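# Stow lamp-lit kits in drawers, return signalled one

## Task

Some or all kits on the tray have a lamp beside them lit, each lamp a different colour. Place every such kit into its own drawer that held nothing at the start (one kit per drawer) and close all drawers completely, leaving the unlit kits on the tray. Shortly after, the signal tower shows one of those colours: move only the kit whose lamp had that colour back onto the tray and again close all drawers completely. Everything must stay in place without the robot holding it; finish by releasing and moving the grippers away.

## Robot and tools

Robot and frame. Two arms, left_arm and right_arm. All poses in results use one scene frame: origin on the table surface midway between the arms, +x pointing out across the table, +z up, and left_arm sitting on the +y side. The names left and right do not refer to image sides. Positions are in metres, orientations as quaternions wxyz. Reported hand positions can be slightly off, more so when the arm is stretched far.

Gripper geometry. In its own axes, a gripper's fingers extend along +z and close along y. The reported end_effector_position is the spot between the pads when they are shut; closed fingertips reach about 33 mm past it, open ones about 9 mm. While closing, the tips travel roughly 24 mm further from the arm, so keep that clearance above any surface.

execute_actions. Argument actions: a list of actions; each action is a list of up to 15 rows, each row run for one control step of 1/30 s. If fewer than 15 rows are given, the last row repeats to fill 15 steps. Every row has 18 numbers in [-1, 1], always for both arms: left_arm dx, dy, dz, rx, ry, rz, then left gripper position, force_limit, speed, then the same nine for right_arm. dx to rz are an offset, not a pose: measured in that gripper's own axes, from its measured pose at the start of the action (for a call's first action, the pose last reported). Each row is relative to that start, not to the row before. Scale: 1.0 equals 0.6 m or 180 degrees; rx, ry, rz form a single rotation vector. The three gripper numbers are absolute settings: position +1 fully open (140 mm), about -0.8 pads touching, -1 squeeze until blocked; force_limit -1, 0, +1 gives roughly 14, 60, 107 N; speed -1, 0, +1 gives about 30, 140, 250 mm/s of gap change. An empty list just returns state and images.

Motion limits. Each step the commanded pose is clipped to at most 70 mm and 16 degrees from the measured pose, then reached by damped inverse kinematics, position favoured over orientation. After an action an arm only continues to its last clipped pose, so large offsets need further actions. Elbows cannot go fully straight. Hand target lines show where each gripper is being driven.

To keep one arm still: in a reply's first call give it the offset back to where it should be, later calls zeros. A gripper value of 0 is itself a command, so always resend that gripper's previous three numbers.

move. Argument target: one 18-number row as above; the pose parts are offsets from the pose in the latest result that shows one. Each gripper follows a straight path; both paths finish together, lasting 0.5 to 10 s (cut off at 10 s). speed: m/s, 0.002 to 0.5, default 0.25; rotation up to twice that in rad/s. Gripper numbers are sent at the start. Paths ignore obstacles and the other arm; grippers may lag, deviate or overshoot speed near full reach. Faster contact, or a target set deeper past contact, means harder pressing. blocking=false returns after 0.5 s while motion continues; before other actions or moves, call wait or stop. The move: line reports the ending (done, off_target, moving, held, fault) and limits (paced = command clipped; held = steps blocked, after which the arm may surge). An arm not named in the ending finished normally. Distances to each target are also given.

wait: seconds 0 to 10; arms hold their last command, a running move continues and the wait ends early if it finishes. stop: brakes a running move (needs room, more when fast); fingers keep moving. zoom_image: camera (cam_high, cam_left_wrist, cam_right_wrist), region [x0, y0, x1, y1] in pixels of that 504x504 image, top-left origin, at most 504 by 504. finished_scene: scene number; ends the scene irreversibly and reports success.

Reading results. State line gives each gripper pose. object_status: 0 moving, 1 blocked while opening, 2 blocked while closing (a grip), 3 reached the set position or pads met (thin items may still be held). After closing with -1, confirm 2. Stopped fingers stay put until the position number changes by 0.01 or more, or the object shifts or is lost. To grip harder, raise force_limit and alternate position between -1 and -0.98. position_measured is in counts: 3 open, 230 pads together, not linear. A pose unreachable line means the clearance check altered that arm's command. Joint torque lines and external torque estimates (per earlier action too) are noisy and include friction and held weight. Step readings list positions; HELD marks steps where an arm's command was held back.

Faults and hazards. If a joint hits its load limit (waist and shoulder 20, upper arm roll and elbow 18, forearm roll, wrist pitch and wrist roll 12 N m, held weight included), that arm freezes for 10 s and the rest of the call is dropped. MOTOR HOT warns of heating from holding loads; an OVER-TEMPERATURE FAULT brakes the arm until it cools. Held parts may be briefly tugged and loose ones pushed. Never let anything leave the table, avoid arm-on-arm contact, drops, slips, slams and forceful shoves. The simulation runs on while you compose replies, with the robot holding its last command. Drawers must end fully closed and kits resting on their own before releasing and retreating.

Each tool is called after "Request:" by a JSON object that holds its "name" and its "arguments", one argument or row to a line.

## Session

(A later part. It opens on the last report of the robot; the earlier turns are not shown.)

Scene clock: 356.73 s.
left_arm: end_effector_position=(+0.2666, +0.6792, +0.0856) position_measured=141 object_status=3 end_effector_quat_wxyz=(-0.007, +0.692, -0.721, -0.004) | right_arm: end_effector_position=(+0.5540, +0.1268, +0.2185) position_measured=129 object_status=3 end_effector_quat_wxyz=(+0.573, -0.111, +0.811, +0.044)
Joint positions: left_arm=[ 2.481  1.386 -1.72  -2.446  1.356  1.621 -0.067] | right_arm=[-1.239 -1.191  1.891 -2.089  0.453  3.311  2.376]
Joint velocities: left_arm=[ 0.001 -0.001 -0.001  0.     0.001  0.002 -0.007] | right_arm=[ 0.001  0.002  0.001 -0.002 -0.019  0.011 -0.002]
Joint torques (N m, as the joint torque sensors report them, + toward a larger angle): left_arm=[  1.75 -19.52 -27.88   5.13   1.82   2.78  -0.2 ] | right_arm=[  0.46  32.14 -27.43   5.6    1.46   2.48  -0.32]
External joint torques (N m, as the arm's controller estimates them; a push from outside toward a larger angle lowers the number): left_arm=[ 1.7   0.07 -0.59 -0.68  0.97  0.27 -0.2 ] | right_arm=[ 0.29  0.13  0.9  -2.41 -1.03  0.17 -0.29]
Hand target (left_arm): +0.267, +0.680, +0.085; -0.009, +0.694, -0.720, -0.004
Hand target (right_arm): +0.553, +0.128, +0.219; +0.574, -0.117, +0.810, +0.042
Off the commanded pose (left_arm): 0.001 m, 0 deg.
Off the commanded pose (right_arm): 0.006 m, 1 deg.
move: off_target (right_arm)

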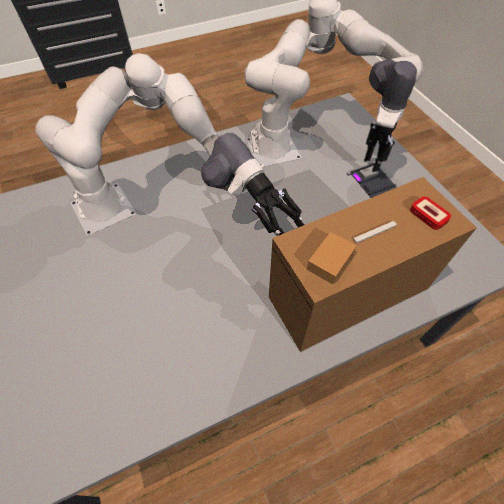

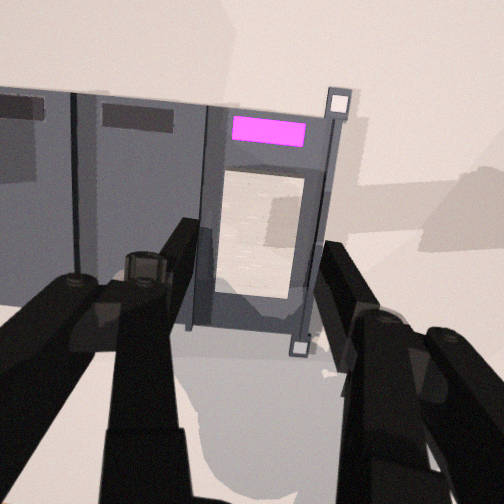

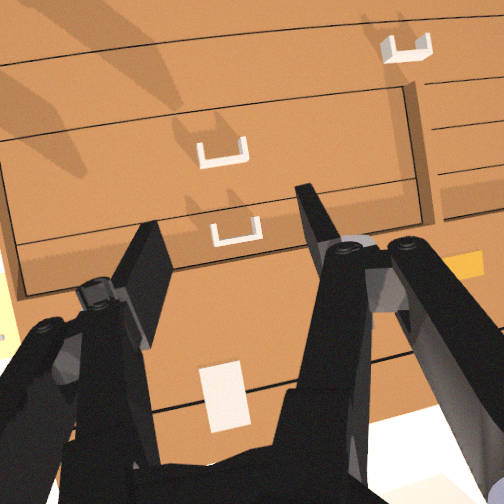

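Request:
{"name": "move", "arguments": {
  "target": [0,0,0.06,0,0,0,-0.1,0,0,-0.006,0.002,0.066,0,0,0,0,0,0],
  "speed": 0.035
}}

Request:
{"name": "move", "arguments": {
  "target": [0,0,0,0,0,0,-1,0,0,0,0,0,0,0,0,-1,0.6,0]
}}

Scene clock: 361.73 s.
left_arm: end_effector_position=(+0.2646, +0.6807, +0.0498) position_measured=141 object_status=3 end_effector_quat_wxyz=(-0.005, +0.693, -0.721, -0.006) | right_arm: end_effector_position=(+0.5915, +0.1365, +0.2127) position_measured=129 object_status=3 end_effector_quat_wxyz=(+0.575, -0.108, +0.810, +0.047)
Joint positions: left_arm=[ 2.477  1.397 -1.631 -2.456  1.429  1.664 -0.072] | right_arm=[-1.362 -1.218  1.924 -1.968  0.446  3.31   2.375]
Joint velocities: left_arm=[ 0.001 -0.002  0.    -0.001  0.005  0.01  -0.   ] | right_arm=[ 0.001  0.001  0.003  0.008  0.    -0.002 -0.001]
Joint torques (N m, as the joint torque sensors report them, + toward a larger angle): left_arm=[ -1.41 -18.53 -27.48   3.47   1.73   2.9   -0.05] | right_arm=[ -1.68  33.34 -25.66   9.03   1.57   1.9   -0.06]
External joint torques (N m, as the arm's controller estimates them; a push from outside toward a larger angle lowers the number): left_arm=[-1.43  1.36 -0.08 -0.84  0.9   0.41 -0.05] | right_arm=[-1.9  -2.01  2.99  0.68 -0.91 -0.43 -0.03]
Hand target (left_arm): +0.267, +0.679, +0.049; -0.007, +0.692, -0.722, -0.005
Hand target (right_arm): +0.591, +0.137, +0.210; +0.574, -0.111, +0.810, +0.044
Off the commanded pose (left_arm): 0.002 m, 0 deg.
Off the commanded pose (right_arm): 0.004 m, 1 deg.
move: off_target (right_arm)

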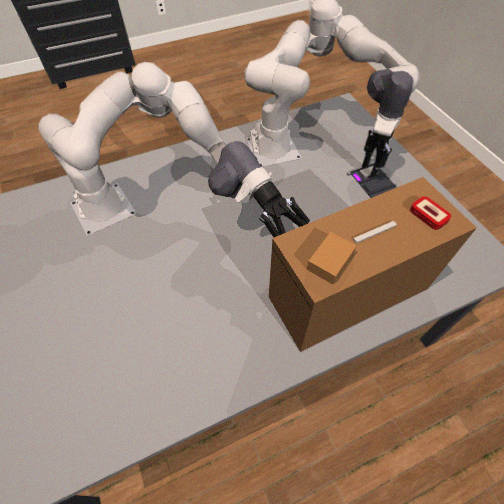

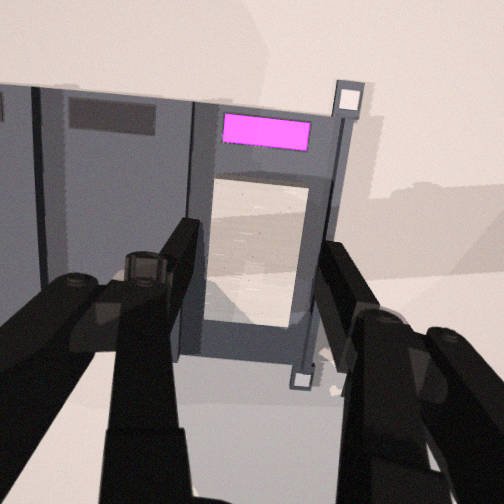

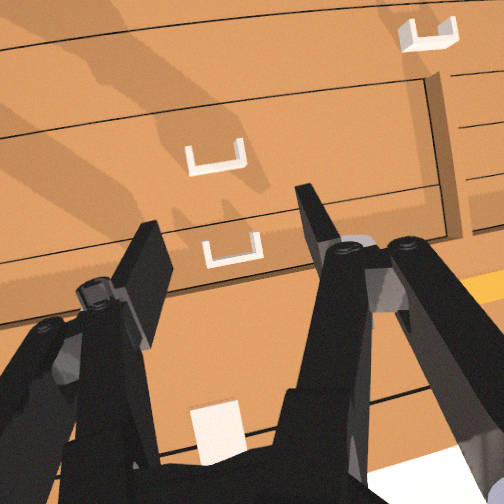

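Scene clock: 362.27 s.
left_arm: end_effector_position=(+0.2649, +0.6808, +0.0502) position_measured=174 object_status=2 end_effector_quat_wxyz=(-0.006, +0.693, -0.721, -0.006) | right_arm: end_effector_position=(+0.5926, +0.1342, +0.2127) position_measured=197 object_status=2 end_effector_quat_wxyz=(+0.575, -0.106, +0.810, +0.045)
Joint positions: left_arm=[ 2.477  1.397 -1.632 -2.456  1.429  1.665 -0.072] | right_arm=[-1.363 -1.218  1.923 -1.971  0.446  3.309  2.375]
Joint velocities: left_arm=[-0.    -0.     0.001 -0.001 -0.001  0.001  0.001] | right_arm=[ 0.     0.001 -0.001  0.    -0.     0.001 -0.001]
Joint torques (N m, as the joint torque sensors report them, + toward a larger angle): left_arm=[  0.85 -19.42 -27.61   4.61   0.64   2.36   0.13] | right_arm=[ -0.26  34.32 -26.92   9.21   2.35   2.4    0.05]
External joint torques (N m, as the arm's controller estimates them; a push from outside toward a larger angle lowers the number): left_arm=[ 0.82  0.38 -0.32  0.27 -0.19 -0.13  0.13] | right_arm=[-0.31 -0.95  1.81  0.9  -0.14  0.06  0.08]
Hand target (left_arm): +0.265, +0.681, +0.050; -0.005, +0.693, -0.721, -0.006
Hand target (right_arm): +0.592, +0.136, +0.213; +0.575, -0.108, +0.810, +0.047
Off the commanded pose (left_arm): 0.001 m, 0 deg.
Off the commanded pose (right_arm): 0.003 m, 0 deg.
move: done

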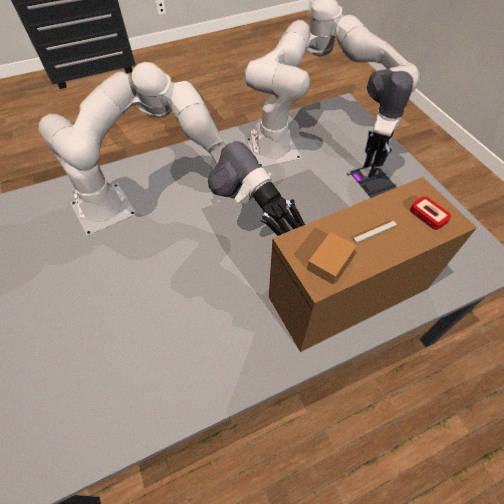

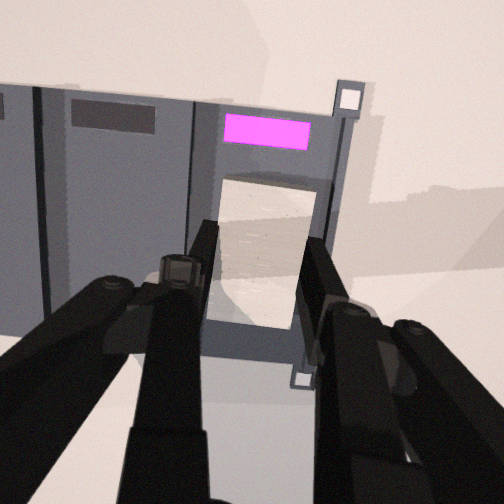

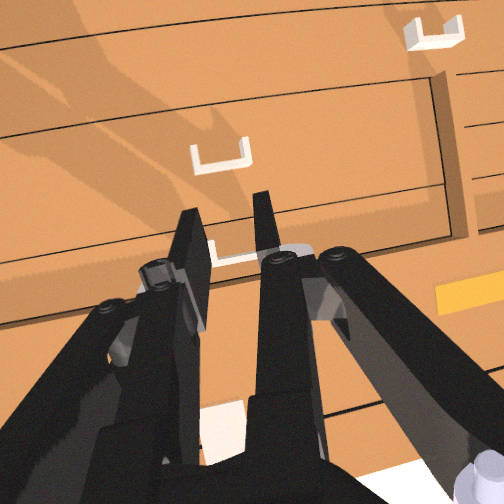

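Request:
{"name": "move", "arguments": {
  "target": [0,0,-0.25,0,0,0,-1,0,0,0.066,0.045,-0.202,0,0,0,-1,0.6,0],
  "speed": 0.15
}}

Request:
{"name": "move", "arguments": {
  "target": [0.72,-0.42,-0.2,0,0,0.487,-1,0,0,0,0,0,0,0,0,-1,0.6,0],
  "speed": 0.3
}}

Scene clock: 365.20 s.
left_arm: end_effector_position=(+0.2646, +0.6805, +0.2005) position_measured=174 object_status=2 end_effector_quat_wxyz=(-0.007, +0.695, -0.719, -0.003) | right_arm: end_effector_position=(+0.4638, +0.1288, +0.2105) position_measured=197 object_status=2 end_effector_quat_wxyz=(+0.573, -0.108, +0.811, +0.043)
Joint positions: left_arm=[ 2.474  1.314 -1.972 -2.333  1.123  1.477 -0.034] | right_arm=[-0.954 -1.269  1.832 -2.245  0.555  3.212  2.423]
Joint velocities: left_arm=[-0.001  0.001 -0.001  0.001 -0.001 -0.011  0.008] | right_arm=[ 0.002 -0.001  0.001  0.001  0.003 -0.003 -0.001]
Joint torques (N m, as the joint torque sensors report them, + toward a larger angle): left_arm=[ -0.7  -19.43 -28.43  11.76  -0.37   2.2    0.21] | right_arm=[  2.17  25.66 -28.44   3.77   3.07   1.72   0.18]
External joint torques (N m, as the arm's controller estimates them; a push from outside toward a larger angle lowers the number): left_arm=[-0.76 -0.11 -2.07  1.83 -1.21 -0.31  0.21] | right_arm=[ 2.18 -1.83  0.49 -1.29  0.65 -0.51  0.2 ]
Hand target (left_arm): +0.264, +0.680, +0.202; -0.005, +0.693, -0.721, -0.003
Hand target (right_arm): +0.463, +0.129, +0.211; +0.574, -0.107, +0.811, +0.045
Off the commanded pose (left_arm): 0.002 m, 1 deg.
Off the commanded pose (right_arm): 0.005 m, 0 deg.
move: off_target (right_arm)

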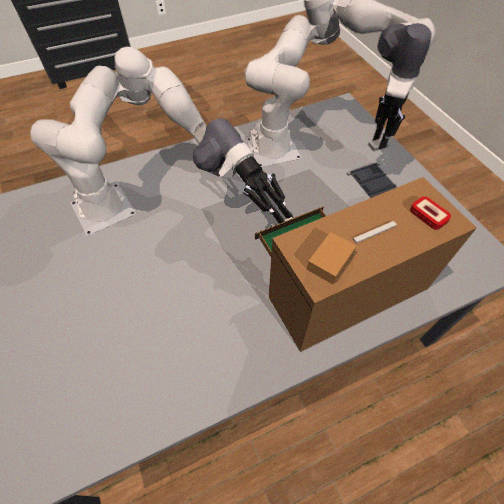

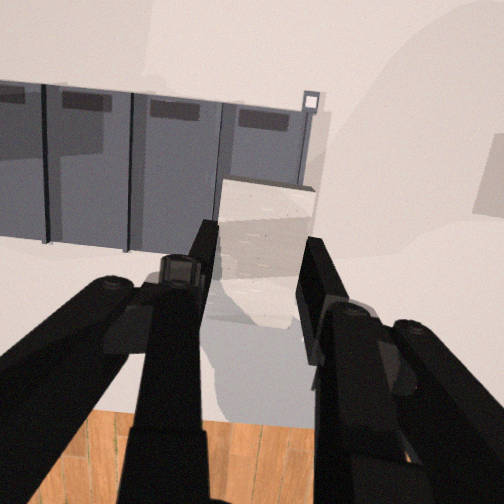

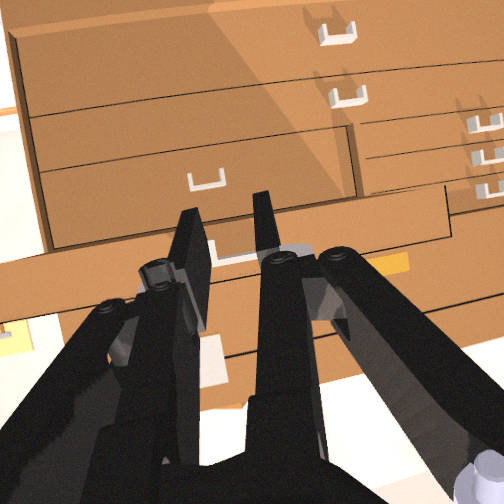

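Scene clock: 368.67 s.
left_arm: end_effector_position=(+0.4971, +0.2300, +0.3186) position_measured=174 object_status=2 end_effector_quat_wxyz=(+0.002, -0.010, +1.000, -0.004) | right_arm: end_effector_position=(+0.4638, +0.1288, +0.2105) position_measured=197 object_status=2 end_effector_quat_wxyz=(+0.573, -0.108, +0.811, +0.043)
Joint positions: left_arm=[ 1.086  1.117 -1.936 -1.71   1.051  1.319  0.639] | right_arm=[-0.954 -1.269  1.832 -2.245  0.555  3.212  2.423]
Joint velocities: left_arm=[ 0.    -0.     0.003  0.    -0.    -0.     0.032] | right_arm=[-0.001  0.     0.001  0.     0.     0.001  0.   ]
Joint torques (N m, as the joint torque sensors report them, + toward a larger angle): left_arm=[ -0.49 -28.22 -27.36  11.87   1.48   2.05   0.26] | right_arm=[ -0.38  26.96 -27.8    4.43   2.39   2.08   0.07]
External joint torques (N m, as the arm's controller estimates them; a push from outside toward a larger angle lowers the number): left_arm=[-0.55  0.83 -0.3   2.21  0.72 -0.42  0.26] | right_arm=[-0.35 -0.61  1.23 -0.62 -0.04 -0.15  0.1 ]
Hand target (left_arm): +0.498, +0.231, +0.318; +0.002, -0.004, +1.000, -0.002
Hand target (right_arm): +0.464, +0.129, +0.211; +0.573, -0.108, +0.811, +0.043
Off the commanded pose (left_arm): 0.010 m, 1 deg.
Off the commanded pose (right_arm): 0.000 m, 0 deg.
move: off_target (left_arm)

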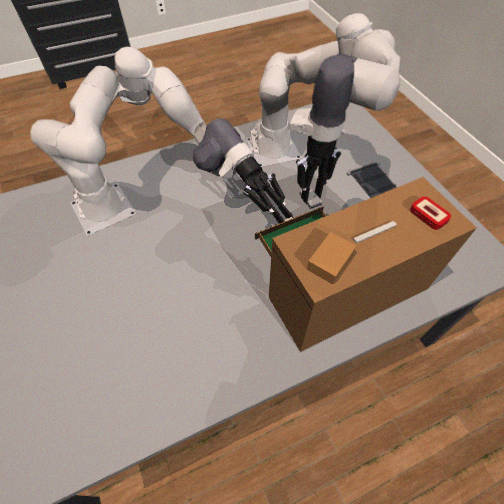

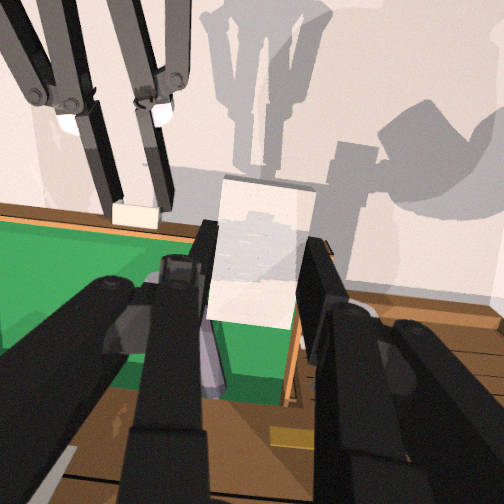

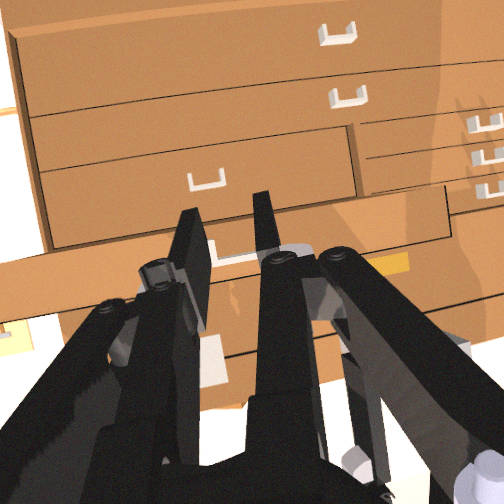

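Request:
{"name": "zoom_image", "arguments": {
  "camera": "cam_left_wrist",
  "region": [150,280,320,430]
}}

Region (150, 280, 320, 430) of cam_left_wrist's 504x504 image, scaled by 2.965, with more detail than that image has; it fills the top 445 rows of this view, and the rest is white.

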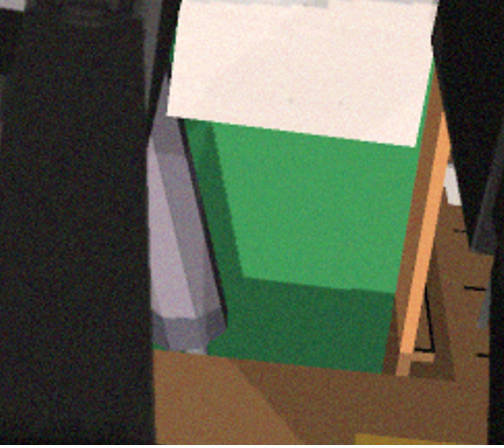

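Request:
{"name": "move", "arguments": {
  "target": [0.25,0.65,0.05,0,0,0,-1,0,0,-0.065,-0.047,0.204,0,0,0,-1,0.6,0],
  "speed": 0.25
}}

Request:
{"name": "move", "arguments": {
  "target": [0,0,0,0,0,0,-1,0,0,0,0,-0.012,0,0,0,0,0,0],
  "speed": 0.1
}}

Request:
{"name": "move", "arguments": {
  "target": [0,0,0,0,0,0,-1,0,0,0.005,0,-0.1,0,0,0,-0.25,0,0],
  "speed": 0.15
}}

Scene clock: 376.77 s.
left_arm: end_effector_position=(+0.3422, +0.6234, +0.2860) position_measured=174 object_status=2 end_effector_quat_wxyz=(+0.002, -0.020, +1.000, -0.003) | right_arm: end_effector_position=(+0.5928, +0.1341, +0.2127) position_measured=197 object_status=2 end_effector_quat_wxyz=(+0.575, -0.105, +0.810, +0.047)
Joint positions: left_arm=[ 1.961  1.538 -2.184 -2.064  1.214  1.062  1.188] | right_arm=[-1.364 -1.218  1.922 -1.973  0.433  3.313  2.391]
Joint velocities: left_arm=[-0.001 -0.    -0.     0.002  0.001 -0.     0.032] | right_arm=[-0.001  0.002  0.001  0.    -0.     0.001  0.   ]
Joint torques (N m, as the joint torque sensors report them, + toward a larger angle): left_arm=[  0.54 -27.31 -27.96   4.49   1.4    2.02   0.15] | right_arm=[ -4.6   34.29 -26.05   9.53   1.2    2.18  -0.16]
External joint torques (N m, as the arm's controller estimates them; a push from outside toward a larger angle lowers the number): left_arm=[ 0.66  1.1  -1.7   0.57  0.72 -0.43  0.15] | right_arm=[-4.73 -0.9   2.56  1.22 -1.31 -0.13 -0.13]
Hand target (left_arm): +0.342, +0.624, +0.287; +0.002, -0.014, +1.000, -0.001
Hand target (right_arm): +0.595, +0.133, +0.211; +0.575, -0.108, +0.810, +0.044
Off the commanded pose (left_arm): 0.007 m, 1 deg.
Off the commanded pose (right_arm): 0.007 m, 1 deg.
move: off_target (left_arm, right_arm)

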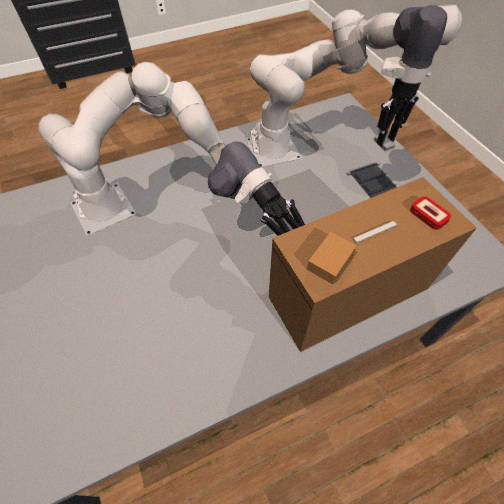

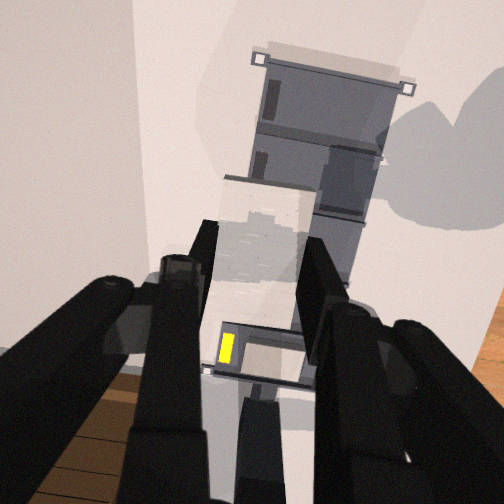

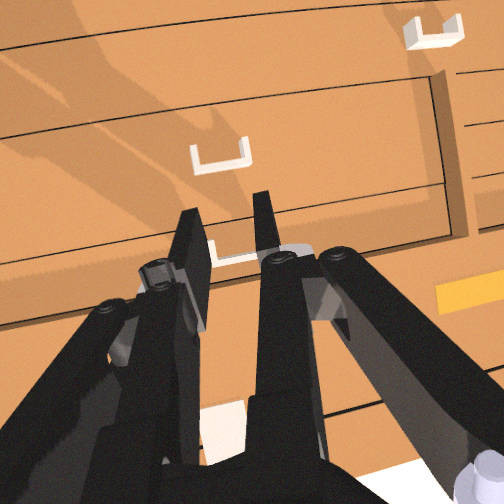

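Scene clock: 377.47 s.
left_arm: end_effector_position=(+0.3422, +0.6234, +0.2860) position_measured=174 object_status=2 end_effector_quat_wxyz=(+0.002, -0.020, +1.000, -0.003) | right_arm: end_effector_position=(+0.5861, +0.1333, +0.2128) position_measured=129 object_status=3 end_effector_quat_wxyz=(+0.574, -0.107, +0.810, +0.046)
Joint positions: left_arm=[ 1.961  1.538 -2.184 -2.064  1.214  1.062  1.188] | right_arm=[-1.343 -1.213  1.918 -1.992  0.433  3.313  2.391]
Joint velocities: left_arm=[-0.    -0.002  0.001  0.002  0.    -0.    -0.   ] | right_arm=[-0.001 -0.001 -0.001 -0.002 -0.    -0.001  0.001]
Joint torques (N m, as the joint torque sensors report them, + toward a larger angle): left_arm=[  0.25 -26.53 -27.61   4.59   0.58   2.41   0.08] | right_arm=[  0.84  34.79 -28.86   5.56   2.71   2.2    0.08]
External joint torques (N m, as the arm's controller estimates them; a push from outside toward a larger angle lowers the number): left_arm=[ 0.2   1.85 -1.28  0.58 -0.11 -0.03  0.08] | right_arm=[ 0.74  0.14 -0.29 -2.76  0.21 -0.1   0.1 ]
Hand target (left_arm): +0.342, +0.623, +0.286; +0.002, -0.020, +1.000, -0.003
Hand target (right_arm): +0.586, +0.133, +0.215; +0.575, -0.105, +0.810, +0.047
Off the commanded pose (left_arm): 0.000 m, 0 deg.
Off the commanded pose (right_arm): 0.002 m, 0 deg.
move: done

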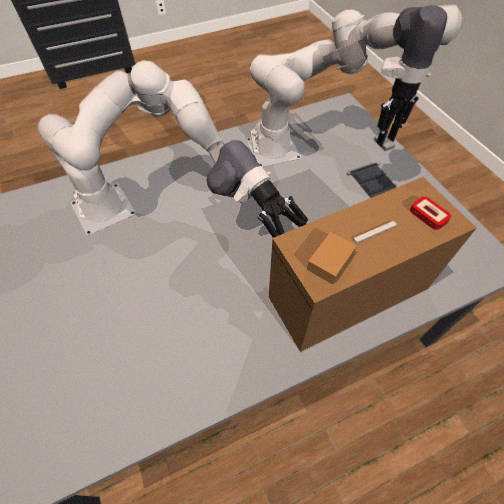

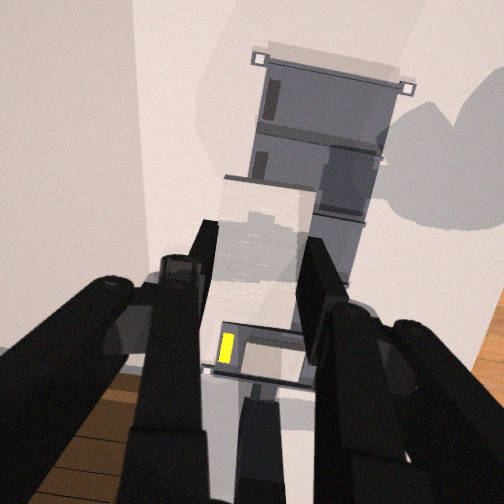

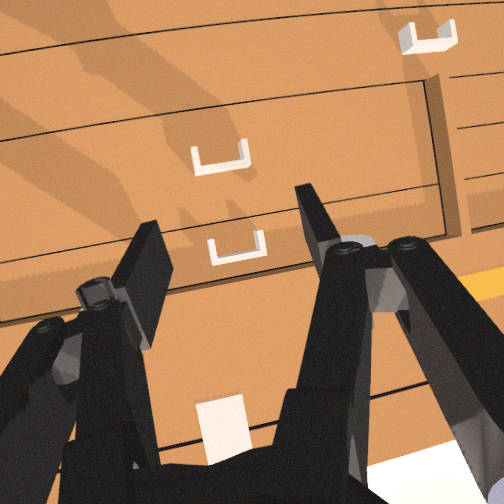

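Scene clock: 378.43 s.
left_arm: end_effector_position=(+0.3422, +0.6234, +0.2860) position_measured=174 object_status=2 end_effector_quat_wxyz=(+0.002, -0.020, +1.000, -0.003) | right_arm: end_effector_position=(+0.5296, +0.1213, +0.2264) position_measured=160 object_status=3 end_effector_quat_wxyz=(+0.574, -0.111, +0.810, +0.045)
Joint positions: left_arm=[ 1.961  1.538 -2.184 -2.064  1.214  1.062  1.188] | right_arm=[-1.153 -1.178  1.858 -2.163  0.448  3.304  2.391]
Joint velocities: left_arm=[-0.     0.001 -0.001  0.     0.001 -0.001  0.001] | right_arm=[ 0.001 -0.001  0.001 -0.    -0.    -0.003 -0.002]
Joint torques (N m, as the joint torque sensors report them, + toward a larger angle): left_arm=[  0.51 -28.09 -27.36   4.77   0.59   2.42   0.25] | right_arm=[  0.72  30.33 -28.57   5.94   3.4    1.98   0.23]
External joint torques (N m, as the arm's controller estimates them; a push from outside toward a larger angle lowers the number): left_arm=[ 0.52  0.21 -1.1   0.8  -0.1  -0.02  0.25] | right_arm=[ 0.72  0.48 -0.4  -1.77  0.9  -0.29  0.26]
Hand target (left_arm): +0.342, +0.623, +0.286; +0.002, -0.020, +1.000, -0.003
Hand target (right_arm): +0.530, +0.120, +0.228; +0.573, -0.107, +0.811, +0.046
Off the commanded pose (left_arm): 0.000 m, 0 deg.
Off the commanded pose (right_arm): 0.004 m, 1 deg.
move: off_target (right_arm)

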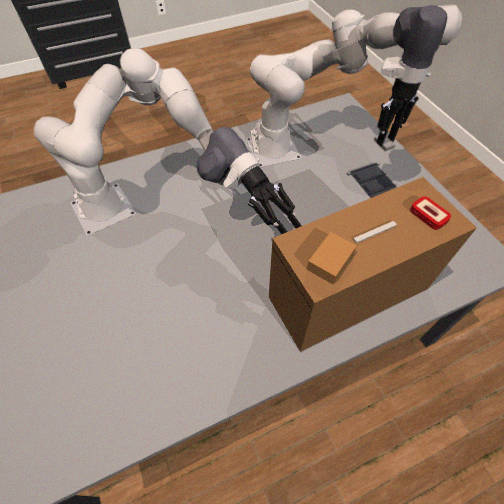

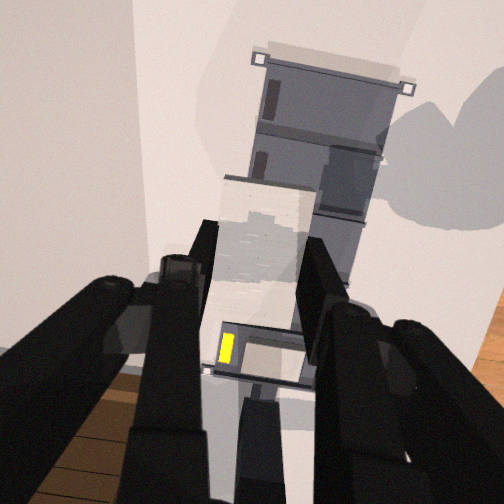

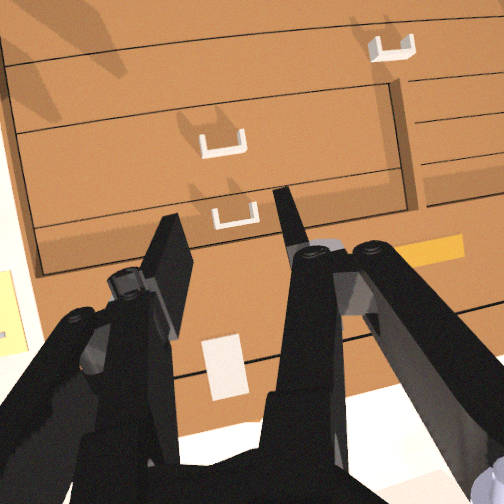

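Request:
{"name": "move", "arguments": {
  "target": [0,0,0,0,0,0,-1,0,0,-0.023,0.383,0.135,-0.089,-0.005,-0.03,-0.25,0,0],
  "speed": 0.15
}}

Scene clock: 383.00 s.
left_arm: end_effector_position=(+0.3422, +0.6234, +0.2860) position_measured=174 object_status=2 end_effector_quat_wxyz=(+0.002, -0.020, +1.000, -0.003) | right_arm: end_effector_position=(+0.5539, +0.3661, +0.2078) position_measured=160 object_status=3 end_effector_quat_wxyz=(+0.564, -0.228, +0.782, +0.133)
Joint positions: left_arm=[ 1.961  1.538 -2.184 -2.064  1.214  1.062  1.188] | right_arm=[-1.607 -1.36   2.01  -1.297  0.352  3.167  2.391]
Joint velocities: left_arm=[-0.    -0.001 -0.     0.    -0.    -0.001  0.   ] | right_arm=[-0.    -0.003  0.002  0.011 -0.002 -0.018 -0.001]
Joint torques (N m, as the joint torque sensors report them, + toward a larger angle): left_arm=[  0.28 -27.49 -26.78   5.21   0.53   2.33   0.06] | right_arm=[ -1.48  48.02 -22.44  12.11   1.95   1.76   0.04]
External joint torques (N m, as the arm's controller estimates them; a push from outside toward a larger angle lowers the number): left_arm=[ 0.19  0.91 -0.41  1.23 -0.16 -0.11  0.06] | right_arm=[-1.99 -2.47  2.24  1.56 -0.37 -0.56  0.07]
Hand target (left_arm): +0.342, +0.623, +0.286; +0.002, -0.020, +1.000, -0.003
Hand target (right_arm): +0.555, +0.365, +0.205; +0.563, -0.228, +0.784, +0.131
Off the commanded pose (left_arm): 0.000 m, 0 deg.
Off the commanded pose (right_arm): 0.009 m, 1 deg.
move: off_target (right_arm)

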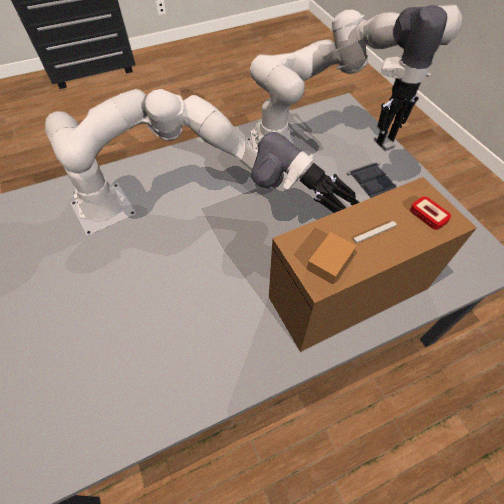

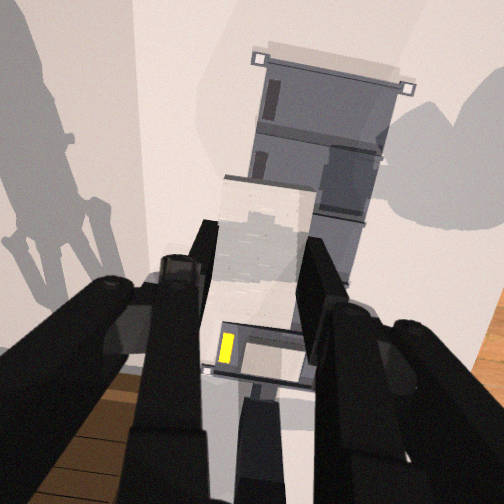

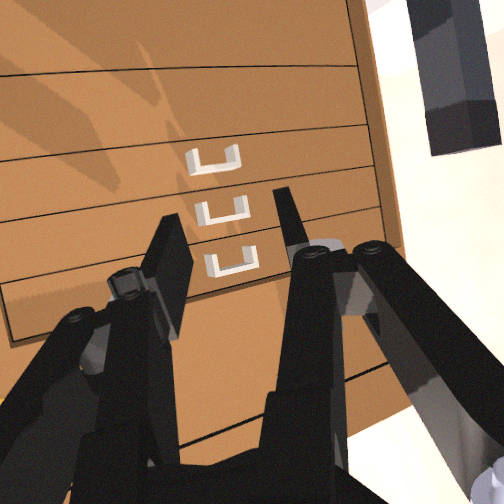

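Request:
{"name": "move", "arguments": {
  "target": [0,0,0,0,0,0,-1,0,0,-0.005,-0.008,0.06,0,0,0,-0.25,0,0],
  "speed": 0.035
}}

Scene clock: 387.60 s.
left_arm: end_effector_position=(+0.3422, +0.6234, +0.2860) position_measured=174 object_status=2 end_effector_quat_wxyz=(+0.002, -0.020, +1.000, -0.003) | right_arm: end_effector_position=(+0.5837, +0.3829, +0.2013) position_measured=160 object_status=3 end_effector_quat_wxyz=(+0.566, -0.234, +0.779, +0.132)
Joint positions: left_arm=[ 1.961  1.538 -2.184 -2.064  1.214  1.062  1.188] | right_arm=[-1.748 -1.44   1.999 -1.062  0.353  3.094  2.402]
Joint velocities: left_arm=[ 0.002 -0.    -0.    -0.001 -0.001 -0.001  0.001] | right_arm=[-0.003 -0.004 -0.006  0.014  0.006 -0.016  0.006]
Joint torques (N m, as the joint torque sensors report them, + toward a larger angle): left_arm=[  0.04 -27.96 -27.48   3.95   0.52   2.32   0.16] | right_arm=[ -2.48  50.44 -21.64  10.69   3.11   1.47   0.45]
External joint torques (N m, as the arm's controller estimates them; a push from outside toward a larger angle lowers the number): left_arm=[-0.02  0.37 -1.17  0.   -0.16 -0.12  0.16] | right_arm=[-2.86 -3.74  0.18  0.6   0.88 -0.79  0.48]
Hand target (left_arm): +0.342, +0.623, +0.286; +0.002, -0.020, +1.000, -0.003
Hand target (right_arm): +0.587, +0.380, +0.201; +0.565, -0.228, +0.782, +0.133
Off the commanded pose (left_arm): 0.000 m, 0 deg.
Off the commanded pose (right_arm): 0.005 m, 1 deg.
move: off_target (right_arm)

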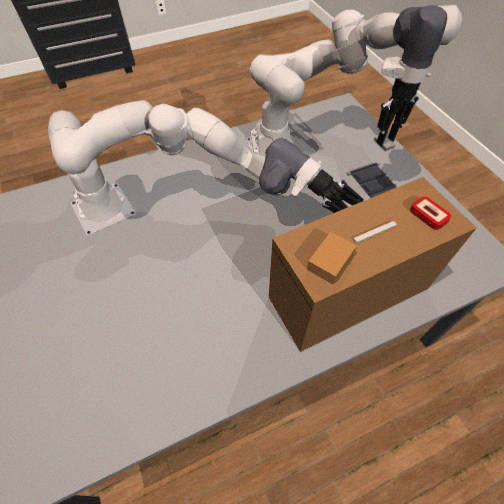

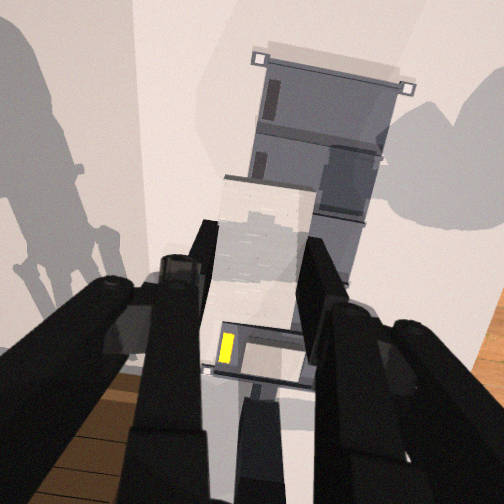

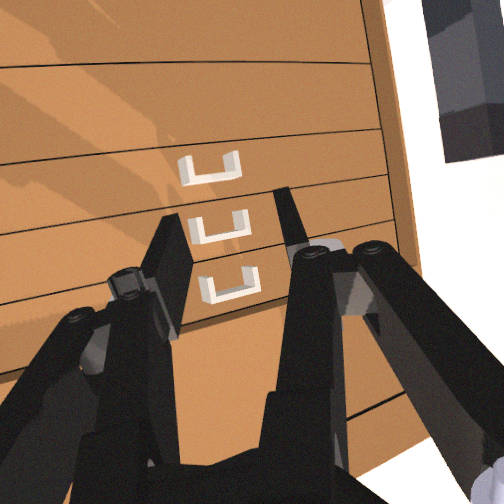

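Request:
{"name": "move", "arguments": {
  "target": [0,0,0,0,0,0,-1,0,0,-0.008,0.004,-0.015,0.073,0.004,0.025,-0.15,0,0],
  "speed": 0.08
}}

Scene clock: 392.23 s.
left_arm: end_effector_position=(+0.3422, +0.6234, +0.2860) position_measured=174 object_status=2 end_effector_quat_wxyz=(+0.002, -0.020, +1.000, -0.003) | right_arm: end_effector_position=(+0.5754, +0.3827, +0.2122) position_measured=148 object_status=3 end_effector_quat_wxyz=(+0.580, -0.144, +0.799, +0.061)
Joint positions: left_arm=[ 1.961  1.538 -2.184 -2.064  1.214  1.062  1.188] | right_arm=[-1.756 -1.588  1.704 -0.788  0.407  2.638  2.682]
Joint velocities: left_arm=[ 0.    -0.    -0.002  0.     0.     0.     0.   ] | right_arm=[-0.003  0.001 -0.     0.008  0.    -0.017  0.029]
Joint torques (N m, as the joint torque sensors report them, + toward a larger angle): left_arm=[  0.18 -27.04 -27.38   4.11   0.67   2.4    0.08] | right_arm=[ -1.5   53.76 -19.62   4.16   1.9    1.25   0.42]
External joint torques (N m, as the arm's controller estimates them; a push from outside toward a larger angle lowers the number): left_arm=[ 0.13  1.35 -0.98  0.12 -0.03 -0.05  0.08] | right_arm=[-1.43 -2.95  0.15  1.45  0.63 -0.39  0.45]
Hand target (left_arm): +0.342, +0.623, +0.286; +0.002, -0.020, +1.000, -0.003
Hand target (right_arm): +0.577, +0.381, +0.212; +0.580, -0.136, +0.801, +0.064
Off the commanded pose (left_arm): 0.000 m, 0 deg.
Off the commanded pose (right_arm): 0.004 m, 1 deg.
move: off_target (right_arm)

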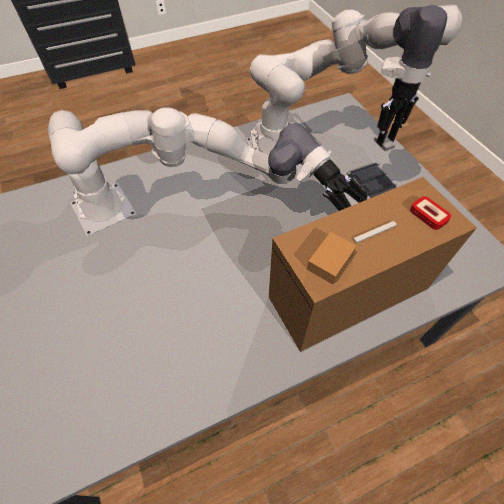

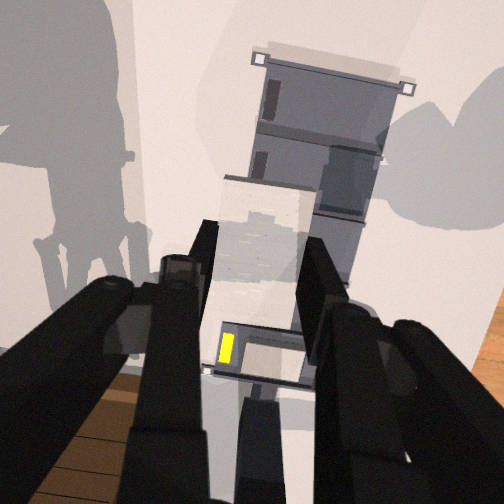

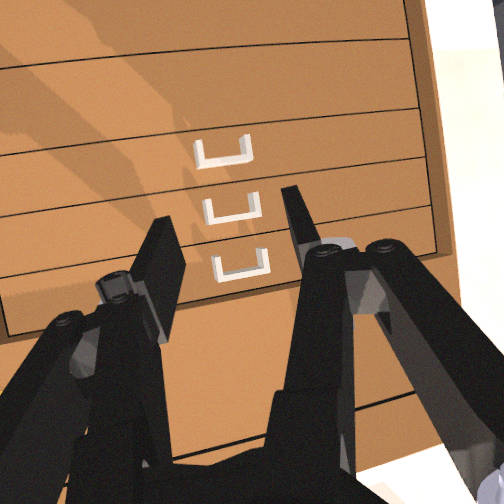

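Request:
{"name": "move", "arguments": {
  "target": [0,0,0,0,0,0,-1,0,0,-0.003,0.002,0.038,0,0,0,-0.15,0,0],
  "speed": 0.03
}}

Request:
{"name": "move", "arguments": {
  "target": [0,0,0,0,0,0,-1,0,0,0,0,0,0,0,0,-1,0.6,0]
}}

Scene clock: 398.73 s.
left_arm: end_effector_position=(+0.3422, +0.6234, +0.2860) position_measured=174 object_status=2 end_effector_quat_wxyz=(+0.002, -0.020, +1.000, -0.003) | right_arm: end_effector_position=(+0.5881, +0.3944, +0.2101) position_measured=148 object_status=3 end_effector_quat_wxyz=(+0.583, -0.159, +0.793, +0.074)
Joint positions: left_arm=[ 1.961  1.538 -2.184 -2.064  1.214  1.062  1.188] | right_arm=[-1.93  -1.611  1.692 -0.514  0.364  2.585  2.728]
Joint velocities: left_arm=[ 0.002 -0.001 -0.001 -0.     0.    -0.    -0.001] | right_arm=[-0.007  0.     0.027  0.007 -0.046  0.028  0.022]
Joint torques (N m, as the joint torque sensors report them, + toward a larger angle): left_arm=[  0.11 -26.96 -27.86   4.38   0.5    2.4    0.09] | right_arm=[ -6.87  56.21 -10.56   0.93   0.14   1.79   0.36]
External joint torques (N m, as the arm's controller estimates them; a push from outside toward a larger angle lowers the number): left_arm=[-0.01  1.39 -1.47  0.37 -0.2  -0.04  0.09] | right_arm=[-7.1  -2.83  2.98 -1.91 -0.99  0.31  0.38]
Hand target (left_arm): +0.342, +0.623, +0.286; +0.002, -0.020, +1.000, -0.003
Hand target (right_arm): +0.596, +0.389, +0.208; +0.583, -0.153, +0.794, +0.074
Off the commanded pose (left_arm): 0.000 m, 0 deg.
Off the commanded pose (right_arm): 0.010 m, 2 deg.
elbow stopped short (right arm): the move would have taken joint 4 (elbow) straighter than the controller allows; a more bent joint 4 avoids this.
move: off_target (right_arm)

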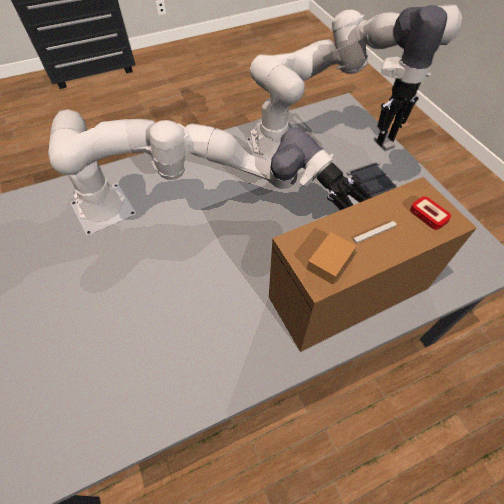

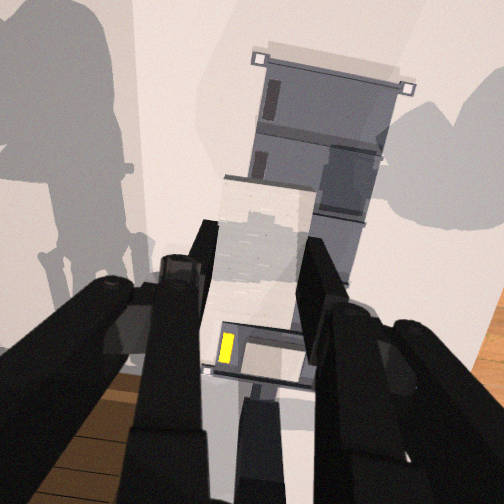

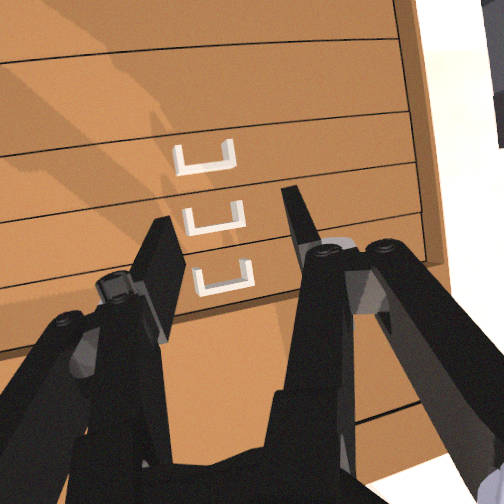

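Scene clock: 399.33 s.
left_arm: end_effector_position=(+0.3422, +0.6234, +0.2860) position_measured=174 object_status=2 end_effector_quat_wxyz=(+0.002, -0.020, +1.000, -0.003) | right_arm: end_effector_position=(+0.5930, +0.3787, +0.2123) position_measured=234 object_status=3 end_effector_quat_wxyz=(+0.580, -0.139, +0.801, +0.049)
Joint positions: left_arm=[ 1.961  1.538 -2.184 -2.064  1.214  1.062  1.188] | right_arm=[-1.905 -1.601  1.687 -0.545  0.366  2.521  2.727]
Joint velocities: left_arm=[ 0.001 -0.     0.001 -0.002 -0.     0.001 -0.   ] | right_arm=[ 0.036  0.    -0.002 -0.067  0.011  0.034 -0.01 ]
Joint torques (N m, as the joint torque sensors report them, + toward a larger angle): left_arm=[  0.87 -27.64 -27.73   3.63   0.55   2.38   0.14] | right_arm=[ -3.44  51.01 -12.03   3.79   2.95  10.56  -0.22]
External joint torques (N m, as the arm's controller estimates them; a push from outside toward a larger angle lowers the number): left_arm=[ 0.86  0.7  -1.49 -0.31 -0.13 -0.06  0.14] | right_arm=[-3.22 -7.84  2.44  1.09  2.02  9.01 -0.19]
Hand target (left_arm): +0.342, +0.623, +0.286; +0.002, -0.020, +1.000, -0.003
Hand target (right_arm): +0.587, +0.393, +0.211; +0.582, -0.157, +0.794, +0.070
Off the commanded pose (left_arm): 0.000 m, 0 deg.
Off the commanded pose (right_arm): 0.017 m, 4 deg.
elbow stopped short (right arm): the move would have taken joint 4 (elbow) straighter than the controller allows; a more bent joint 4 avoids this.
move: off_target (right_arm)

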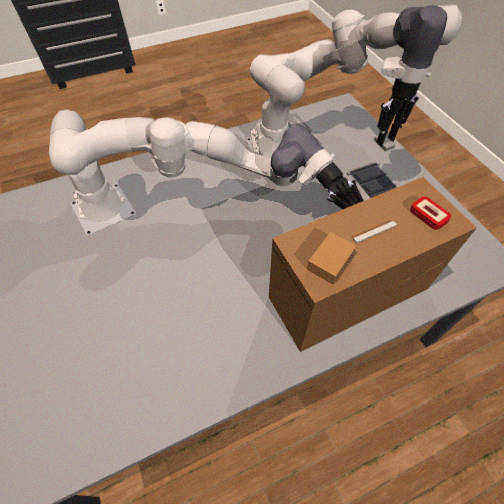

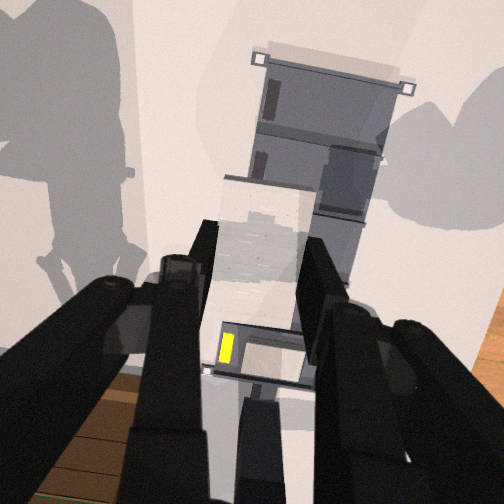

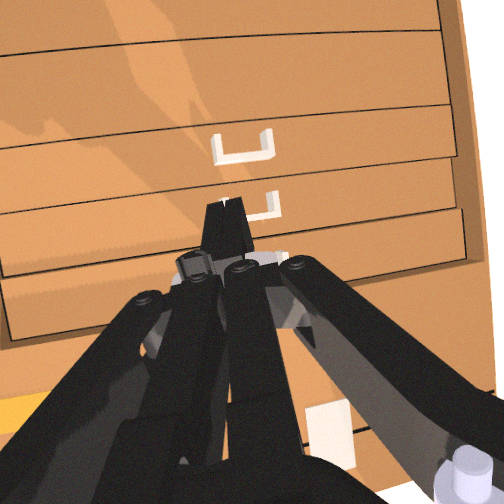

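Request:
{"name": "move", "arguments": {
  "target": [0,0,0,0,0,0,-1,0,0,0,0,-0.045,-0.021,0,-0.007,-0.15,0,0],
  "speed": 0.05
}}

Scene clock: 406.63 s.
left_arm: end_effector_position=(+0.3422, +0.6234, +0.2860) position_measured=174 object_status=2 end_effector_quat_wxyz=(+0.002, -0.020, +1.000, -0.003) | right_arm: end_effector_position=(+0.5684, +0.3701, +0.2179) position_measured=148 object_status=3 end_effector_quat_wxyz=(+0.573, -0.160, +0.800, +0.072)
Joint positions: left_arm=[ 1.961  1.538 -2.184 -2.064  1.214  1.062  1.188] | right_arm=[-1.64  -1.509  1.799 -1.038  0.391  2.794  2.586]
Joint velocities: left_arm=[ 0.002  0.     0.001  0.001  0.001  0.001 -0.001] | right_arm=[-0.001  0.003  0.005 -0.    -0.007  0.016 -0.023]
Joint torques (N m, as the joint torque sensors report them, + toward a larger angle): left_arm=[  0.02 -27.53 -27.86   3.92   0.58   2.31   0.13] | right_arm=[  0.4   52.67 -20.72   2.93   0.64   2.12  -0.3 ]
External joint torques (N m, as the arm's controller estimates them; a push from outside toward a larger angle lowers the number): left_arm=[-0.08  0.8  -1.57 -0.09 -0.12 -0.13  0.13] | right_arm=[ 0.15 -0.81  3.19 -2.51 -1.05  0.23 -0.27]
Hand target (left_arm): +0.342, +0.623, +0.286; +0.002, -0.020, +1.000, -0.003
Hand target (right_arm): +0.567, +0.371, +0.218; +0.574, -0.167, +0.799, +0.069
Off the commanded pose (left_arm): 0.000 m, 0 deg.
Off the commanded pose (right_arm): 0.004 m, 1 deg.
move: off_target (right_arm)

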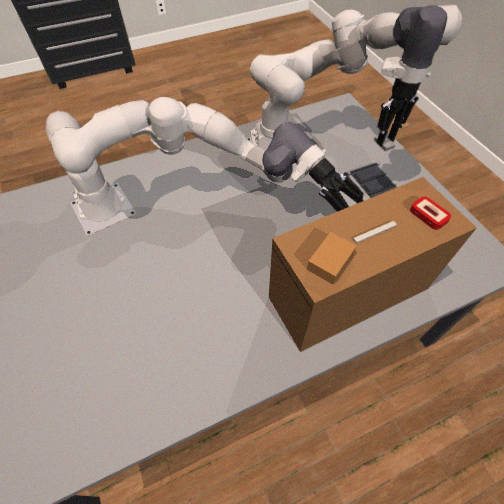

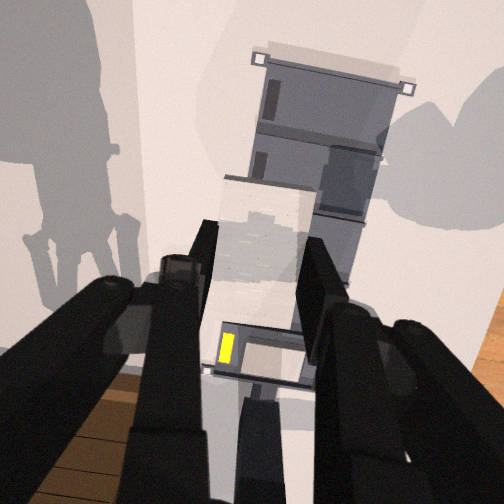

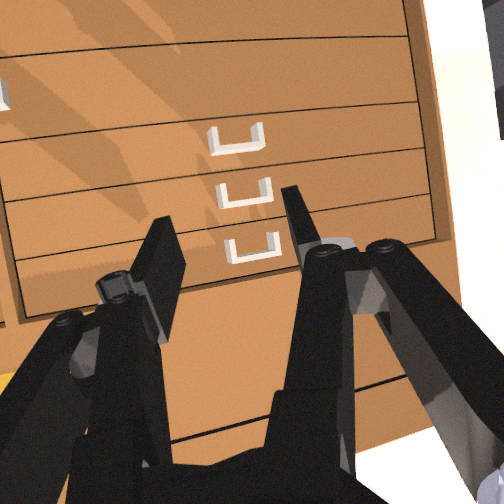

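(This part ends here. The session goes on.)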